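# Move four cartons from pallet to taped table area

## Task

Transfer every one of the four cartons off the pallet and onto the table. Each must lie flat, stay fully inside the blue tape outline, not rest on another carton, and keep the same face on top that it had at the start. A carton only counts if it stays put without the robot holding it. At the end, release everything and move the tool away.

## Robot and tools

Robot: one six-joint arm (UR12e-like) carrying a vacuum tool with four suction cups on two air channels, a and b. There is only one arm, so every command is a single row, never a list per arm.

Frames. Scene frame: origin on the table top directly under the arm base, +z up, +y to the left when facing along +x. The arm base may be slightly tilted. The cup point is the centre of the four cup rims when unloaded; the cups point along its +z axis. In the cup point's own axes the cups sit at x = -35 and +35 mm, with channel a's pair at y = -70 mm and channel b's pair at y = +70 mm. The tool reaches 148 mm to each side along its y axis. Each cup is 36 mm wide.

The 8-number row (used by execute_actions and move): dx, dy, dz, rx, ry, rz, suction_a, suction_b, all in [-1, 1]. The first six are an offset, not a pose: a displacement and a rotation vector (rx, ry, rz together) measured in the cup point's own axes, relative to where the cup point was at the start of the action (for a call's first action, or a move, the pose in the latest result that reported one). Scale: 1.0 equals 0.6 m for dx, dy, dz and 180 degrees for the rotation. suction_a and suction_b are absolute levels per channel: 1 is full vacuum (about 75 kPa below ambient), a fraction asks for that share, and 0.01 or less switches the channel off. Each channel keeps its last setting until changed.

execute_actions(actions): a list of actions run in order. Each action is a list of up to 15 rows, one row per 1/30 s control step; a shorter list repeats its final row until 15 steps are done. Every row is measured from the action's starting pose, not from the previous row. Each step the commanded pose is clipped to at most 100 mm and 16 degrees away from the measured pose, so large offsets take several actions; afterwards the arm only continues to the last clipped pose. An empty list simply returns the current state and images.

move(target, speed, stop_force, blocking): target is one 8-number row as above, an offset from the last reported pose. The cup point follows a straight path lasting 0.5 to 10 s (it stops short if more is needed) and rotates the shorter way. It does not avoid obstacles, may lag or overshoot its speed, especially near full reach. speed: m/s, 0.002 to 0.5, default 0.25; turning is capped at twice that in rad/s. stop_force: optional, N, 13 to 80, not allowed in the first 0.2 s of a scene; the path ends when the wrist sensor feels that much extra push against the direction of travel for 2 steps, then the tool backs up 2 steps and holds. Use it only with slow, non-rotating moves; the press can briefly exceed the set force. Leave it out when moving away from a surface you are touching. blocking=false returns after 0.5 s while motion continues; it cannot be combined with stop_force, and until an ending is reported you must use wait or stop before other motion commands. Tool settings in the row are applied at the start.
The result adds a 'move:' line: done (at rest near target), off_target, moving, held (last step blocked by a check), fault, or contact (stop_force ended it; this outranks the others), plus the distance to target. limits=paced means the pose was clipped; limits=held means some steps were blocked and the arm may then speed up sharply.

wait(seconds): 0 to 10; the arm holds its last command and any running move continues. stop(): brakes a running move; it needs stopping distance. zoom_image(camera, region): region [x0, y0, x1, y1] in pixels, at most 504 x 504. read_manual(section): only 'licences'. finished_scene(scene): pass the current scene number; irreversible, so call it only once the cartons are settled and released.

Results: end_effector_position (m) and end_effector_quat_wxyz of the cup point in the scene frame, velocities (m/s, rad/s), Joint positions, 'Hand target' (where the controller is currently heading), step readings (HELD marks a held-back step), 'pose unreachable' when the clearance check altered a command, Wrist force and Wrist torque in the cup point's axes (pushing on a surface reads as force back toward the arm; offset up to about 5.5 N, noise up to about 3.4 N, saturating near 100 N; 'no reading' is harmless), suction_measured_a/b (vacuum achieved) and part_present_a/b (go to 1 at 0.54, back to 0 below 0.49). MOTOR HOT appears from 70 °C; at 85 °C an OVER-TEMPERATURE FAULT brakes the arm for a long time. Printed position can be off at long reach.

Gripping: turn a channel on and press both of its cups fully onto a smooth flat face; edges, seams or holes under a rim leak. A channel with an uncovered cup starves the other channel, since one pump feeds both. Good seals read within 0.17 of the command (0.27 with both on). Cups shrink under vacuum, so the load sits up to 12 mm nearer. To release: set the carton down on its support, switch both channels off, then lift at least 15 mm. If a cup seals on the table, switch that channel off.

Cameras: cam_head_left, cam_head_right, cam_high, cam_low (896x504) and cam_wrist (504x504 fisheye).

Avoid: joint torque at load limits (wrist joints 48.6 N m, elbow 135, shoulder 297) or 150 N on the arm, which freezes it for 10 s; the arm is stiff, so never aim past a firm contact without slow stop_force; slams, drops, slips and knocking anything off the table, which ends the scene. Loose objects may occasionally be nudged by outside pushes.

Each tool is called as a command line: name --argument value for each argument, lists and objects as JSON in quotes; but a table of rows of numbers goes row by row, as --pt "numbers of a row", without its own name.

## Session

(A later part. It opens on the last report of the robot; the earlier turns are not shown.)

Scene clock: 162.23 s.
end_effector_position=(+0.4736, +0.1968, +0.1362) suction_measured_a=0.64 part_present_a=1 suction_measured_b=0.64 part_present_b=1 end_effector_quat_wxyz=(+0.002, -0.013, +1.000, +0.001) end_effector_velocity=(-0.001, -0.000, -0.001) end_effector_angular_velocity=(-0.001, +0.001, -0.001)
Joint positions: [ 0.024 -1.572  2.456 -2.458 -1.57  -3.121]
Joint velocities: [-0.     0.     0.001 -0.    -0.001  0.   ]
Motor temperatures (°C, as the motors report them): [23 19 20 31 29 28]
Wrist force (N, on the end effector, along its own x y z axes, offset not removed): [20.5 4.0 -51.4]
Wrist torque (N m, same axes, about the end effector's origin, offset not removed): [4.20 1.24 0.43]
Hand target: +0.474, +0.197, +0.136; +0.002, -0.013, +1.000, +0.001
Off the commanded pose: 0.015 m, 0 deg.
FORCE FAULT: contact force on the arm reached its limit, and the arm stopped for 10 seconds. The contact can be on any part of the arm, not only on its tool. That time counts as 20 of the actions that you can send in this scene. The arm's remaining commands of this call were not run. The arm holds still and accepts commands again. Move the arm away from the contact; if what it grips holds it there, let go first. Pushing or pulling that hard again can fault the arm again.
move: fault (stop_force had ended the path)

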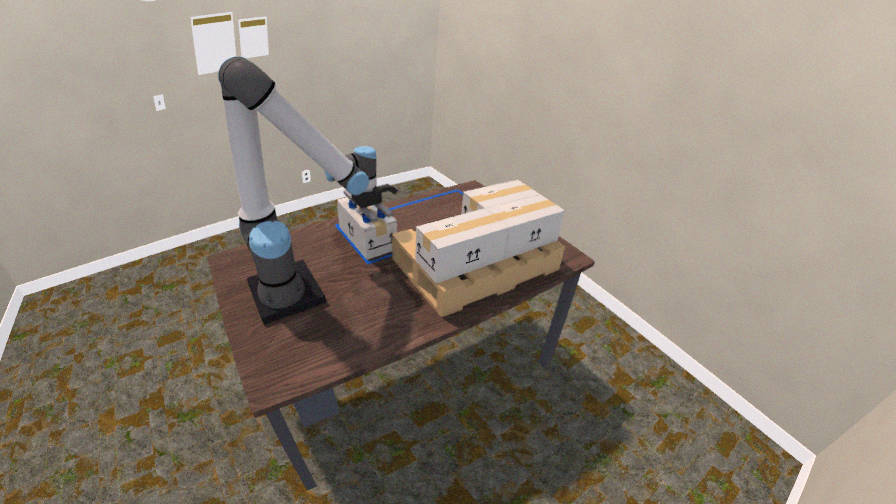

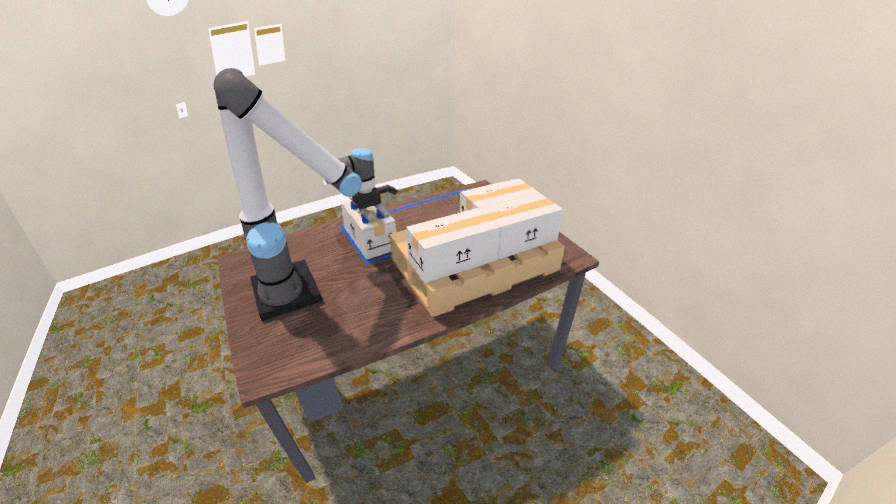

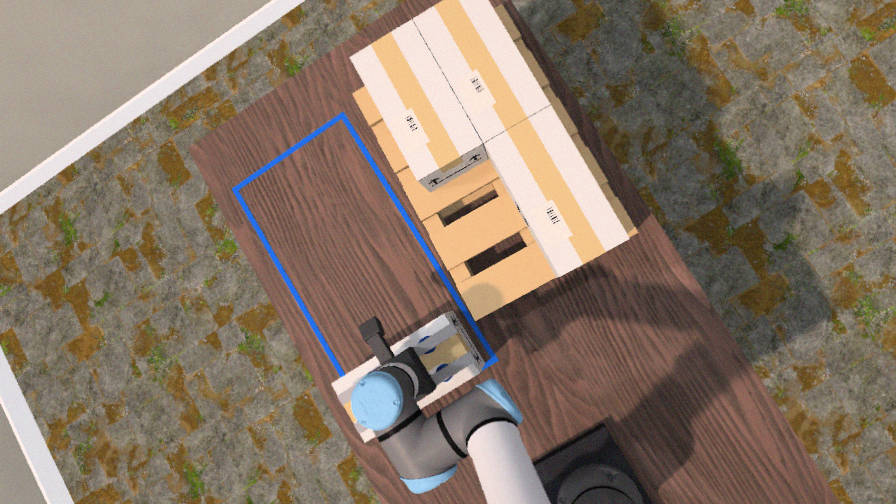

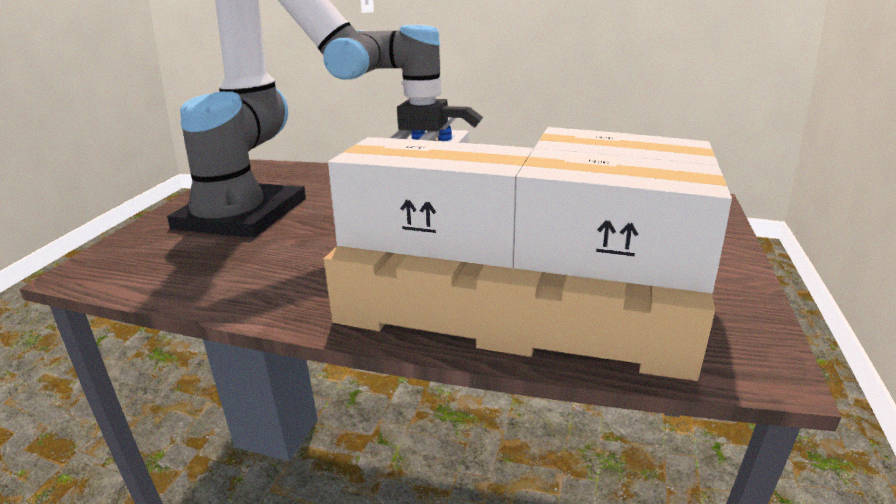

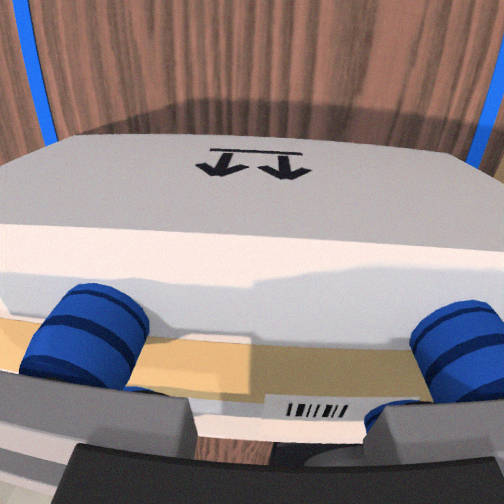

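execute_actions --actions '[[[0,0,-0.002,0,0,0,0,0]]]'

move --target '[0,0,-0.3,0,0,0,0,0]' --speed 0.35

move --target '[-0.231,-0.776,0.02,0,0,0.518,0,0]' --speed 0.5

Scene clock: 173.67 s.
end_effector_position=(+0.4736, +0.1968, +0.1374) suction_measured_a=0.01 part_present_a=0 suction_measured_b=0.01 part_present_b=0 end_effector_quat_wxyz=(+0.002, -0.013, +1.000, +0.001) end_effector_velocity=(+0.001, -0.000, +0.001) end_effector_angular_velocity=(+0.000, -0.000, -0.001)
Joint positions: [ 0.024 -1.575  2.455 -2.455 -1.57  -3.121]
Joint velocities: [-0.001  0.    -0.001  0.001  0.     0.   ]
Motor temperatures (°C, as the motors report them): [23 19 20 31 29 28]
Wrist force (N, on the end effector, along its own x y z axes, offset not removed): [2.3 -1.1 -47.6]
Wrist torque (N m, same axes, about the end effector's origin, offset not removed): [-0.15 -0.04 0.19]
Hand target: +0.474, +0.197, +0.137; +0.002, -0.013, +1.000, +0.001
Off the commanded pose: 0.000 m, 0 deg.
Step readings (end_effector_position):
0: (+0.4736, +0.1968, +0.1362)
1: (+0.4736, +0.1968, +0.1362)
2: (+0.4737, +0.1968, +0.1364)
4: (+0.4738, +0.1968, +0.1369)
8: (+0.4736, +0.1968, +0.1372)
15: end_effector_position above

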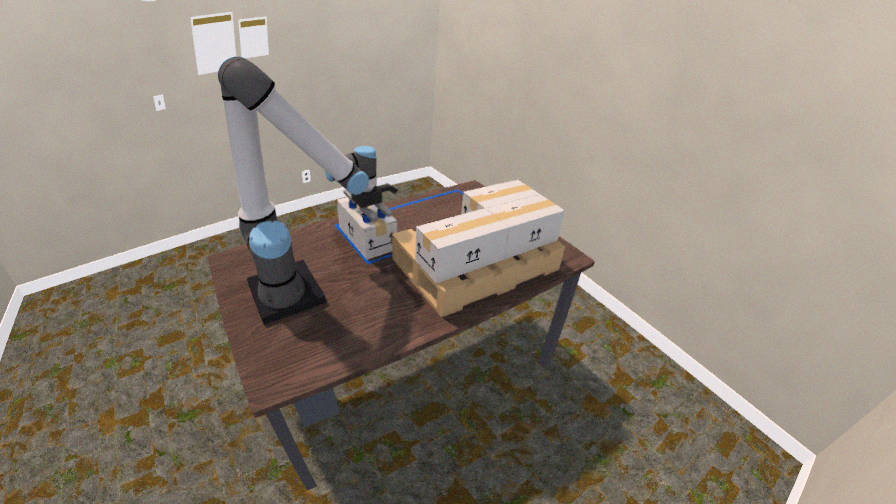

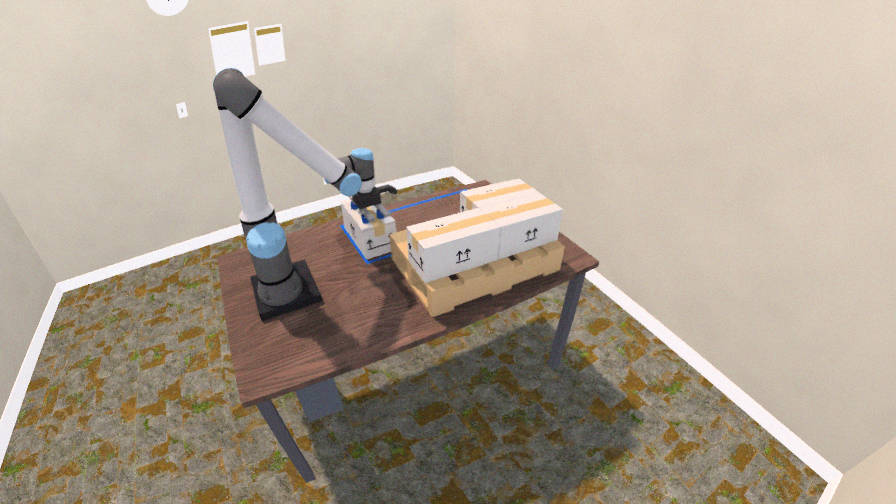

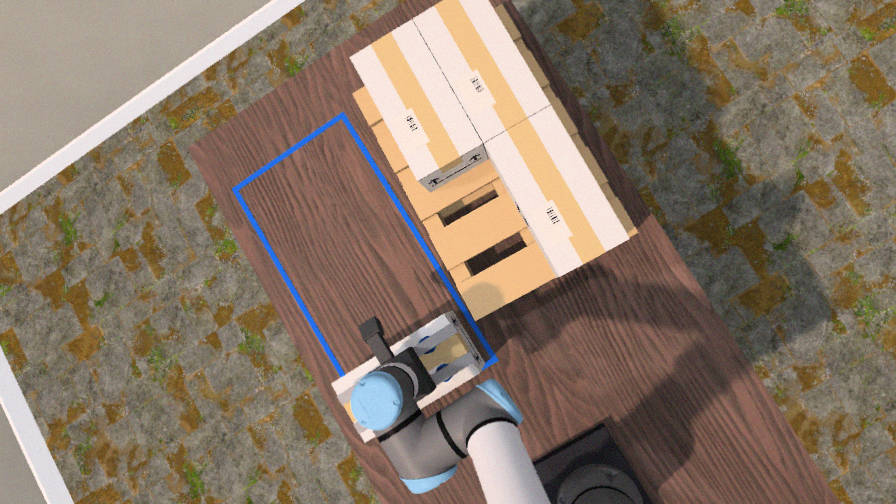

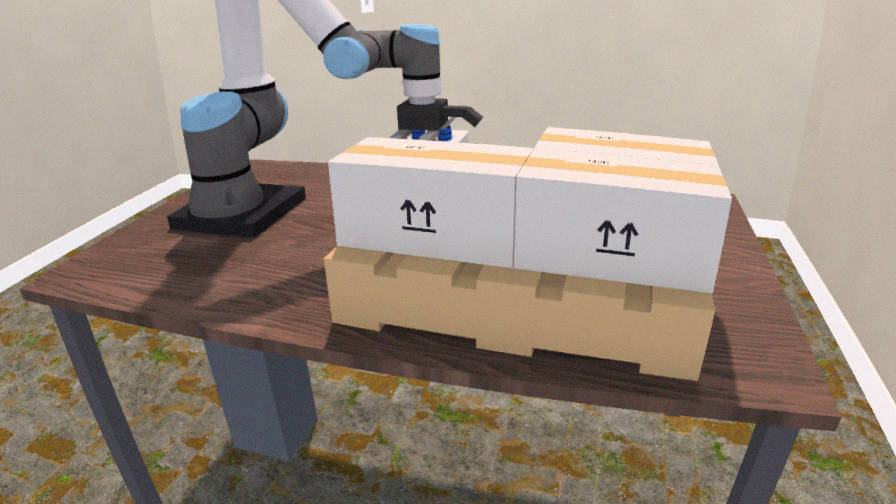

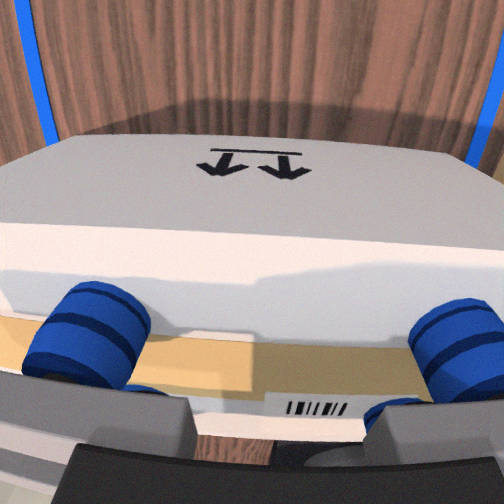

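Scene clock: 174.93 s.
end_effector_position=(+0.4731, +0.1965, +0.3168) suction_measured_a=0.01 part_present_a=0 suction_measured_b=0.01 part_present_b=0 end_effector_quat_wxyz=(+0.002, -0.013, +1.000, +0.001) end_effector_velocity=(+0.000, -0.001, +0.003) end_effector_angular_velocity=(+0.000, +0.001, -0.001)
Joint positions: [ 0.023 -1.831  2.265 -2.01  -1.57  -3.121]
Joint velocities: [-0.002 -0.003 -0.005  0.008  0.    -0.001]
Motor temperatures (°C, as the motors report them): [23 19 20 31 29 28]
Wrist force (N, on the end effector, along its own x y z axes, offset not removed): [1.5 -0.8 -2.5]
Wrist torque (N m, same axes, about the end effector's origin, offset not removed): [-0.20 -0.28 0.12]
Hand target: +0.473, +0.196, +0.317; +0.002, -0.013, +1.000, +0.001
Off the commanded pose: 0.001 m, 0 deg.
move: done

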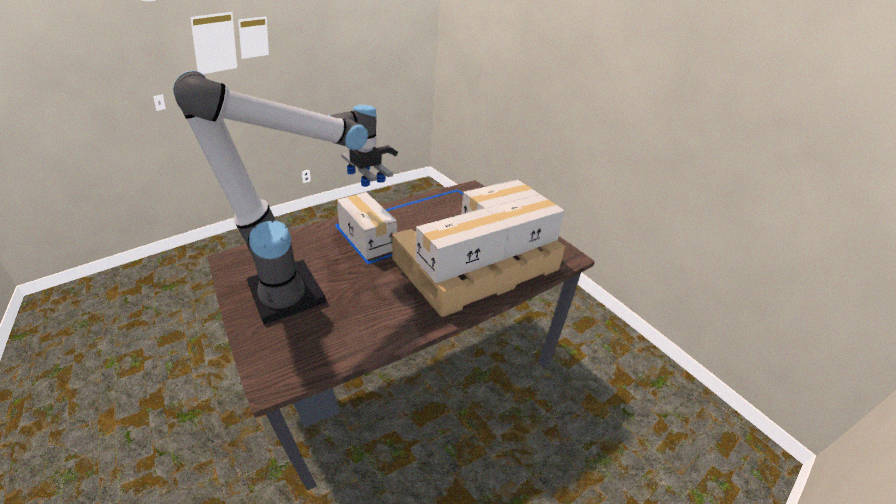

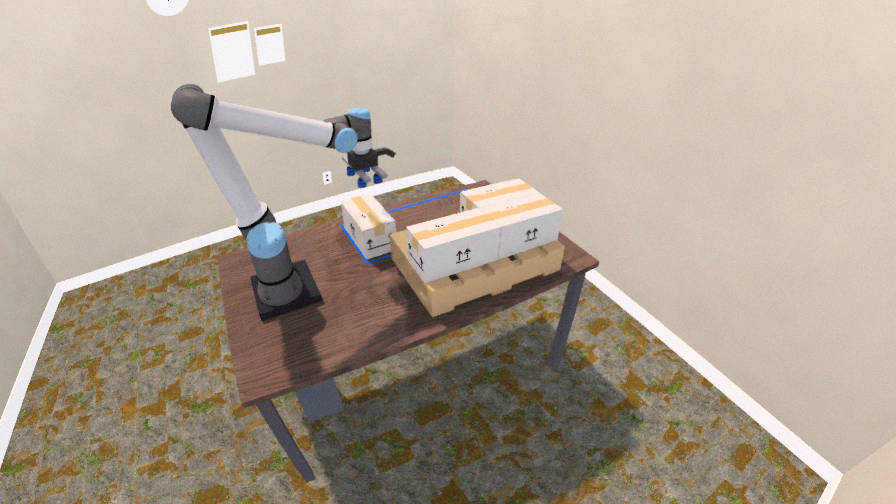

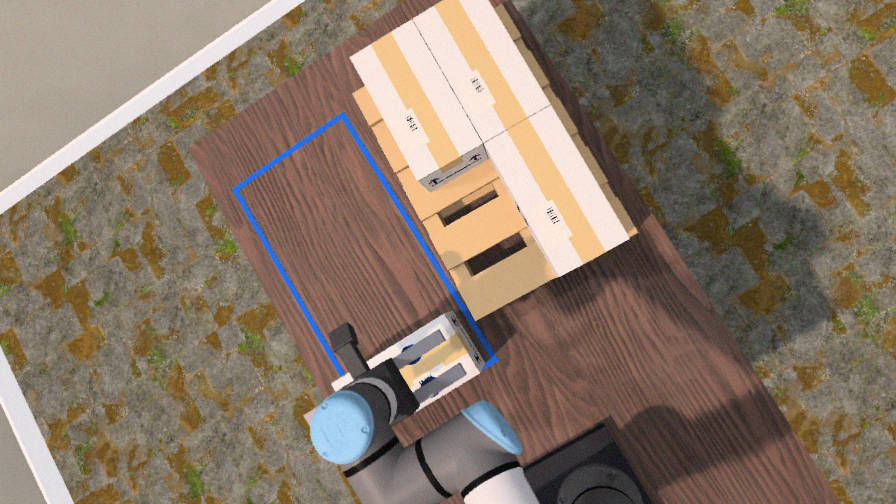

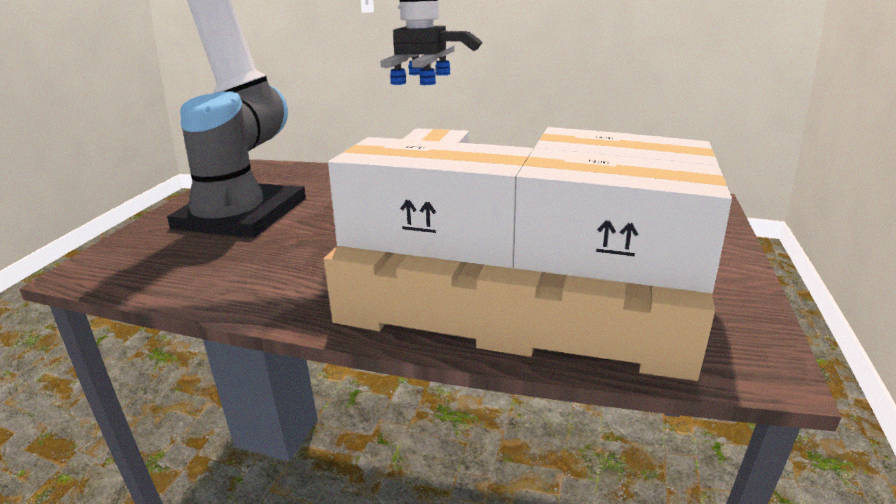

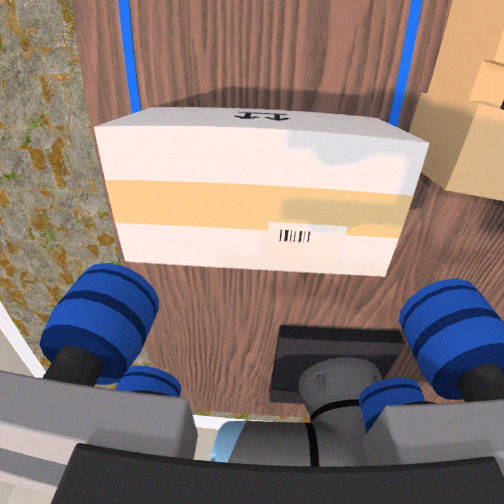

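Scene clock: 177.33 s.
end_effector_position=(+0.6239, -0.2647, +0.3046) suction_measured_a=0.01 part_present_a=0 suction_measured_b=0.01 part_present_b=0 end_effector_quat_wxyz=(+0.001, +0.717, +0.697, +0.002) end_effector_velocity=(+0.001, -0.003, -0.000) end_effector_angular_velocity=(-0.000, +0.000, -0.009)
Joint positions: [-0.685 -1.519  2.015 -2.07  -1.568 -2.204]
Joint velocities: [-0.002  0.004 -0.004  0.001 -0.     0.007]
Motor temperatures (°C, as the motors report them): [23 19 20 31 29 28]
Wrist force (N, on the end effector, along its own x y z axes, offset not removed): [-0.4 -3.9 -1.6]
Wrist torque (N m, same axes, about the end effector's origin, offset not removed): [-0.59 -0.05 0.11]
Hand target: +0.624, -0.265, +0.305; +0.001, +0.718, +0.696, +0.002
Off the commanded pose: 0.001 m, 0 deg.
move: done

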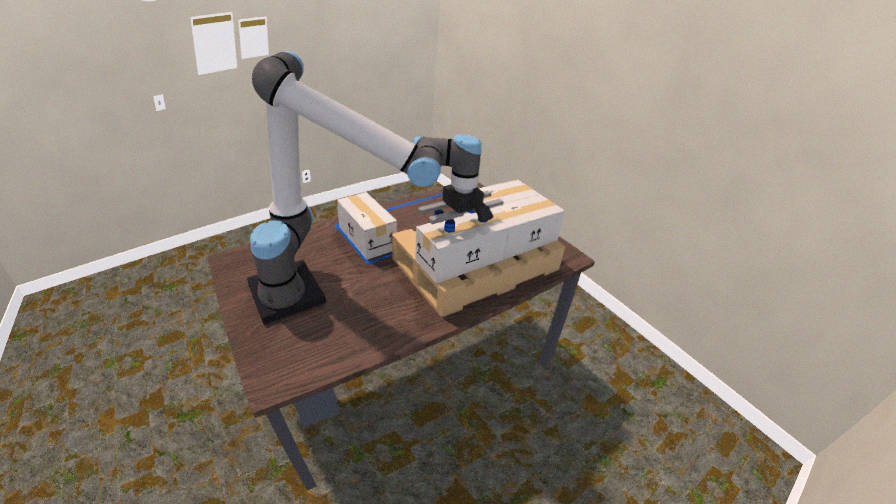

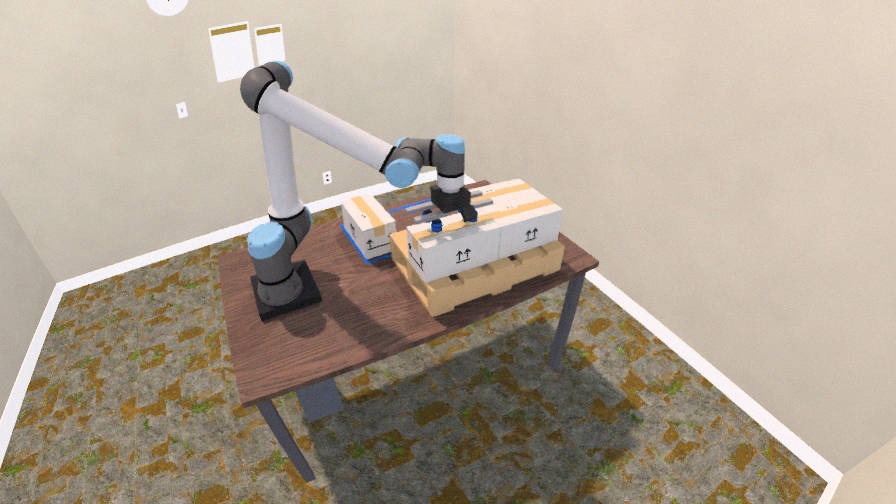

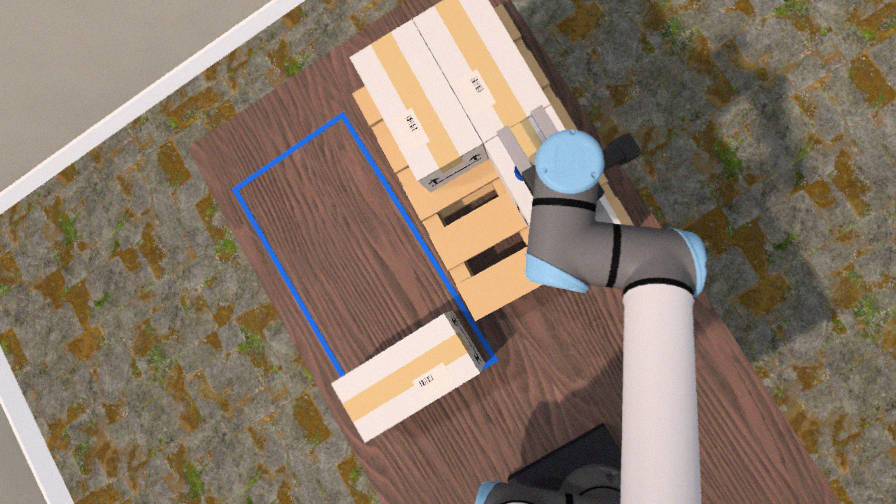

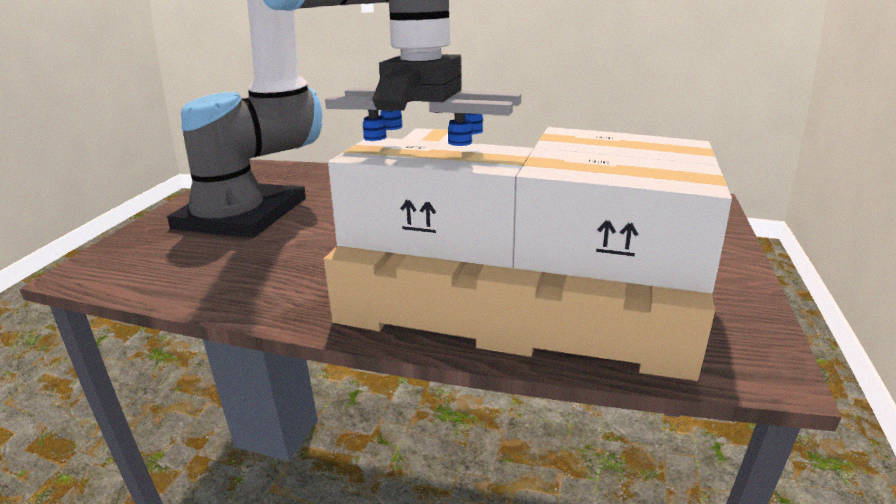

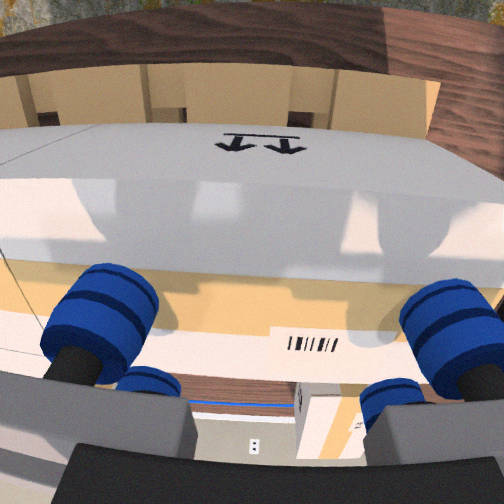

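zoom_image --camera "cam_head_left" --region '[320,180,440,280]'

move --target '[0,0,0.062,0,0,0,0,0]' --speed 0.06

execute_actions --actions '[[[0,0,0,0,0,0,1,1]],[[0,0,0,0,0,0,1,1]]]'

Region (320, 180, 440, 280) of cam_head_left's 896x504 image, scaled by 4.200, with more detail than that image has.

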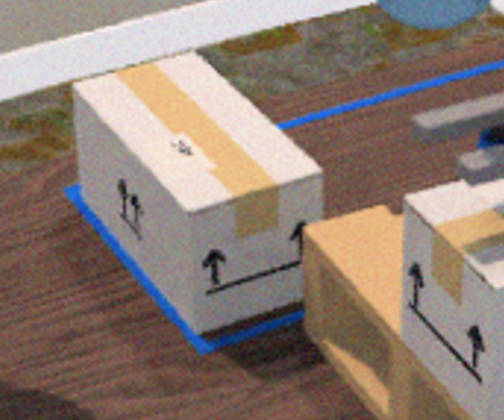

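Scene clock: 184.03 s.
end_effector_position=(+0.6241, -0.2646, +0.2678) suction_measured_a=0.01 part_present_a=0 suction_measured_b=0.01 part_present_b=0 end_effector_quat_wxyz=(+0.001, +0.717, +0.697, +0.002) end_effector_velocity=(-0.000, +0.001, -0.002) end_effector_angular_velocity=(+0.000, +0.000, +0.001)
Joint positions: [-0.685 -1.485  2.053 -2.142 -1.568 -2.203]
Joint velocities: [ 0.001  0.001  0.003 -0.004  0.     0.   ]
Motor temperatures (°C, as the motors report them): [23 19 20 31 29 28]
Wrist force (N, on the end effector, along its own x y z axes, offset not removed): [0.8 -6.3 -22.3]
Wrist torque (N m, same axes, about the end effector's origin, offset not removed): [-0.53 -0.09 0.14]
Hand target: +0.624, -0.265, +0.267; +0.001, +0.717, +0.697, +0.002
Off the commanded pose: 0.000 m, 0 deg.
move: done

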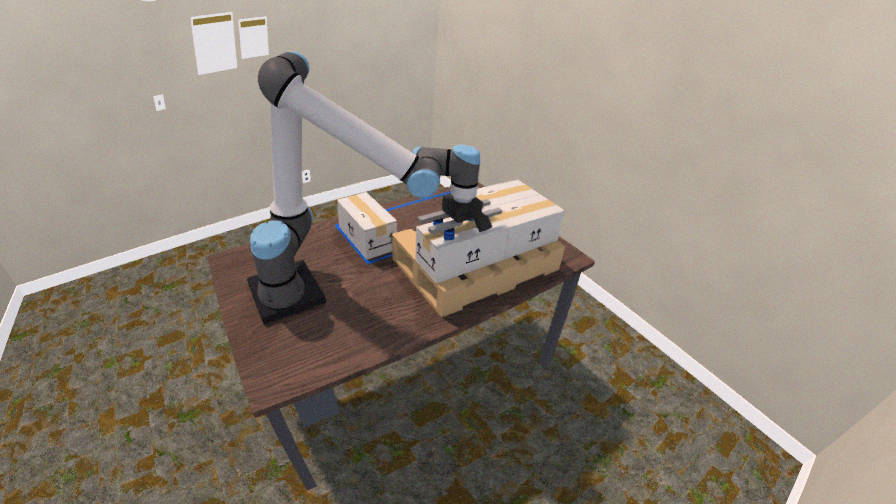

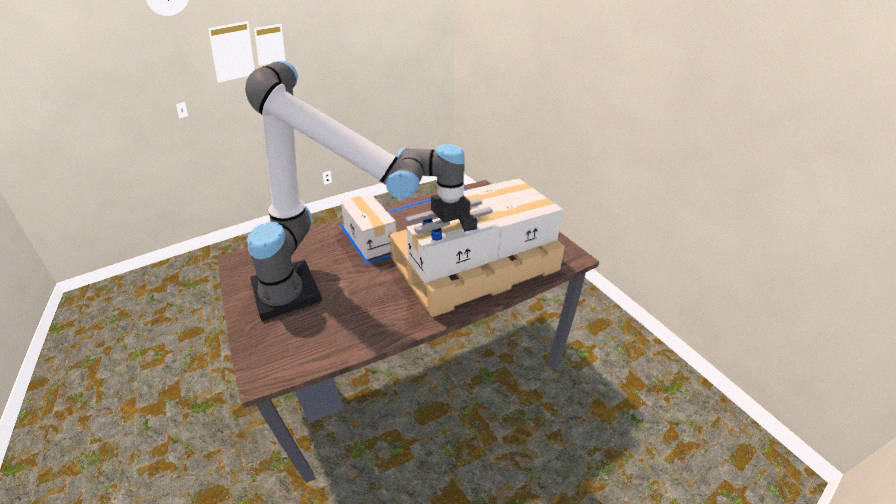

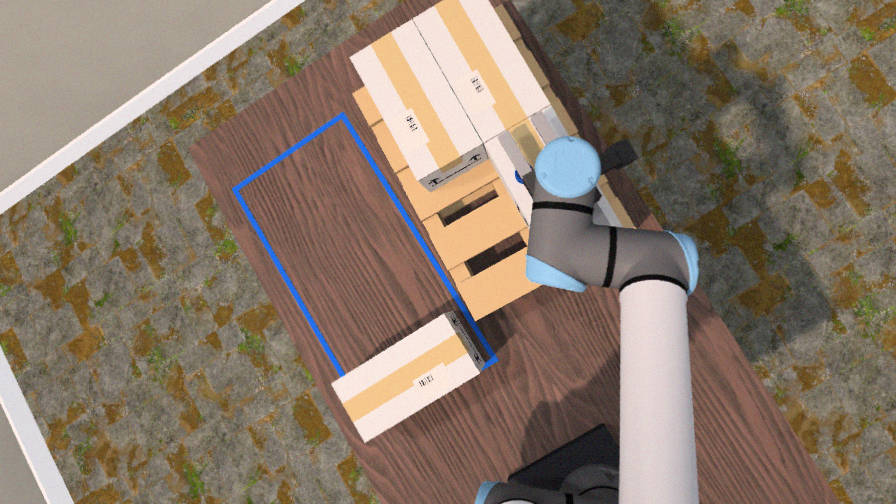

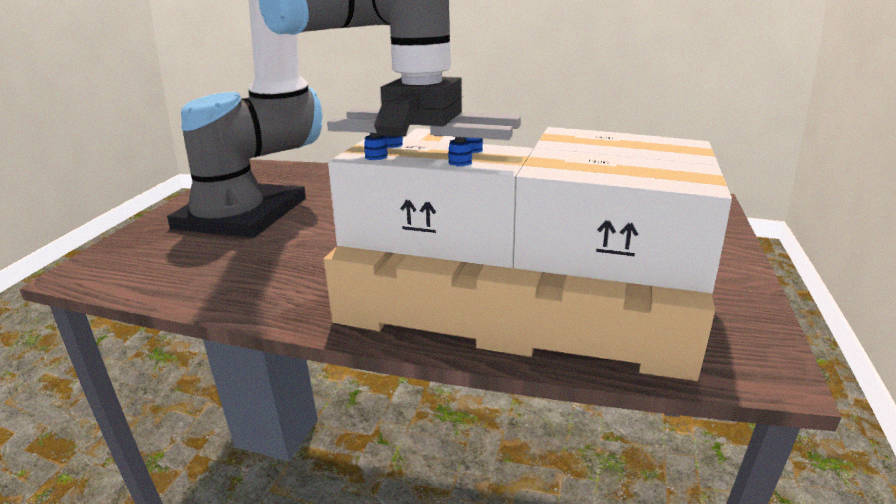

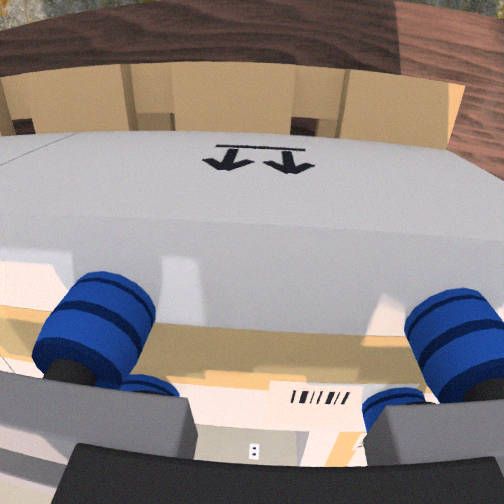

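Scene clock: 185.03 s.
end_effector_position=(+0.6241, -0.2646, +0.2677) suction_measured_a=0.62 part_present_a=1 suction_measured_b=0.62 part_present_b=1 end_effector_quat_wxyz=(+0.001, +0.717, +0.697, +0.002) end_effector_velocity=(-0.000, -0.000, -0.000) end_effector_angular_velocity=(+0.000, -0.000, -0.000)
Joint positions: [-0.685 -1.485  2.053 -2.142 -1.568 -2.203]
Joint velocities: [-0.001  0.    -0.     0.     0.    -0.   ]
Motor temperatures (°C, as the motors report them): [23 19 20 31 29 28]
Wrist force (N, on the end effector, along its own x y z axes, offset not removed): [-0.9 -2.3 17.5]
Wrist torque (N m, same axes, about the end effector's origin, offset not removed): [-0.60 0.07 0.17]
Hand target: +0.624, -0.265, +0.268; +0.001, +0.717, +0.697, +0.002
Off the commanded pose: 0.000 m, 0 deg.
Step readings (end_effector_position; steps 1 to 15: 1st action; 16 to 30: 2nd action):
0: (+0.6241, -0.2646, +0.2678)
1: (+0.6241, -0.2646, +0.2677)
2: (+0.6240, -0.2646, +0.2676)
4: (+0.6240, -0.2645, +0.2675)
8: (+0.6239, -0.2645, +0.2675)
15: (+0.6240, -0.2646, +0.2676)
16: (+0.6241, -0.2646, +0.2677)
17: (+0.6241, -0.2646, +0.2677)
19: (+0.6241, -0.2646, +0.2677)
23: (+0.6241, -0.2646, +0.2677)
30: end_effector_position above

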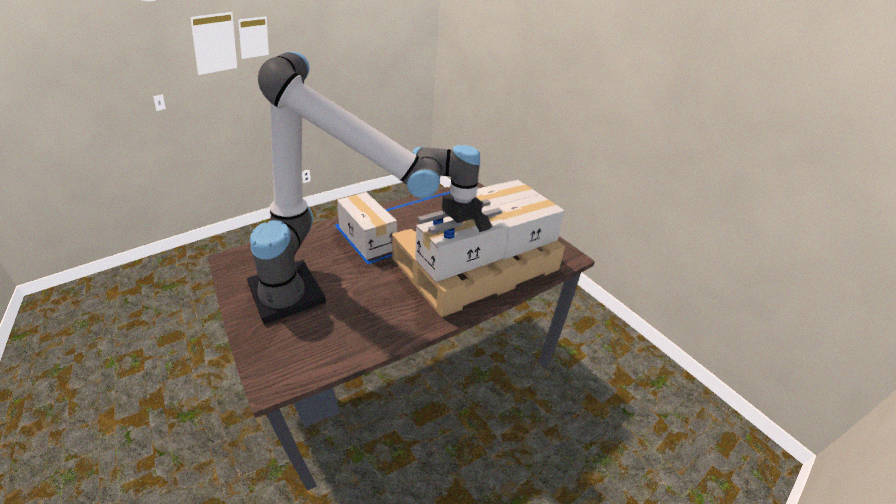

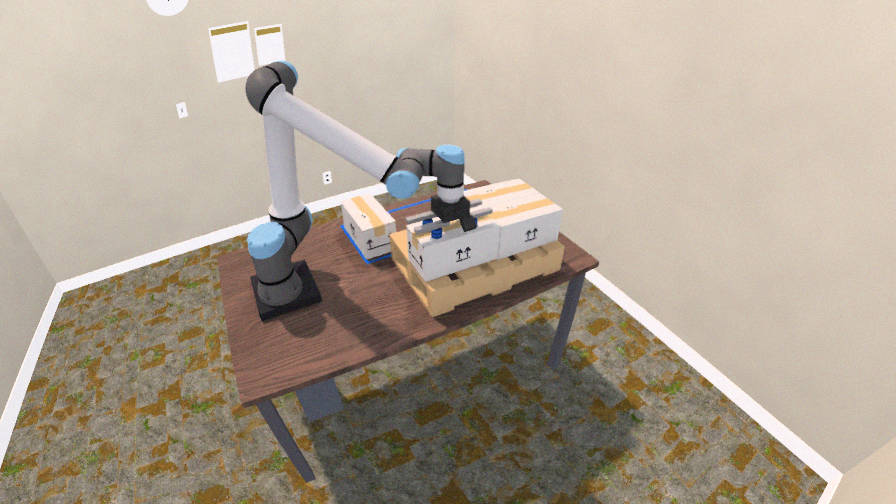

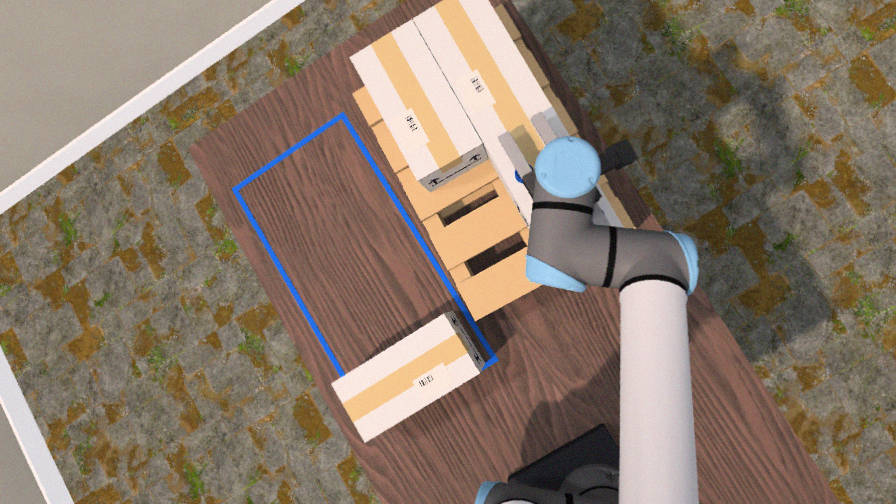

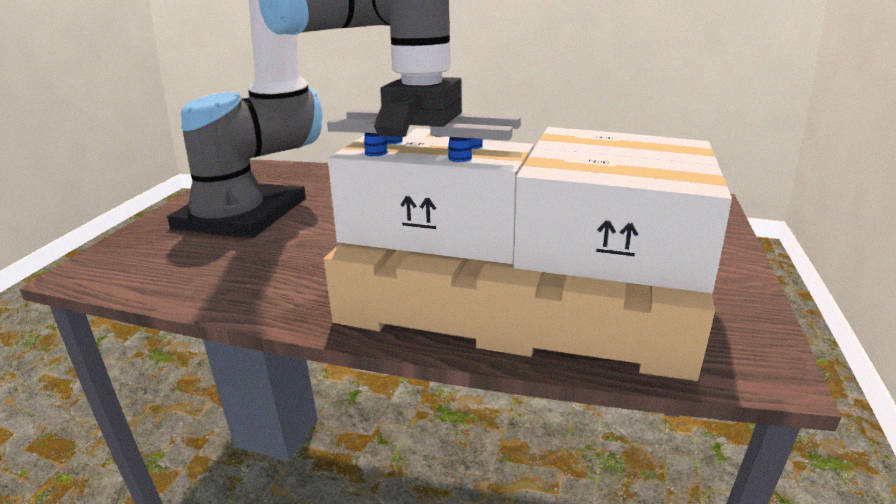

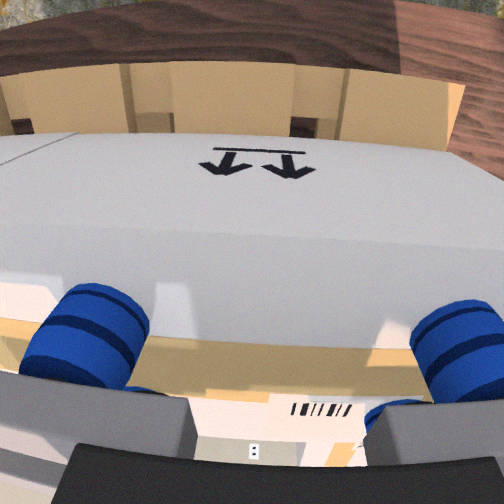

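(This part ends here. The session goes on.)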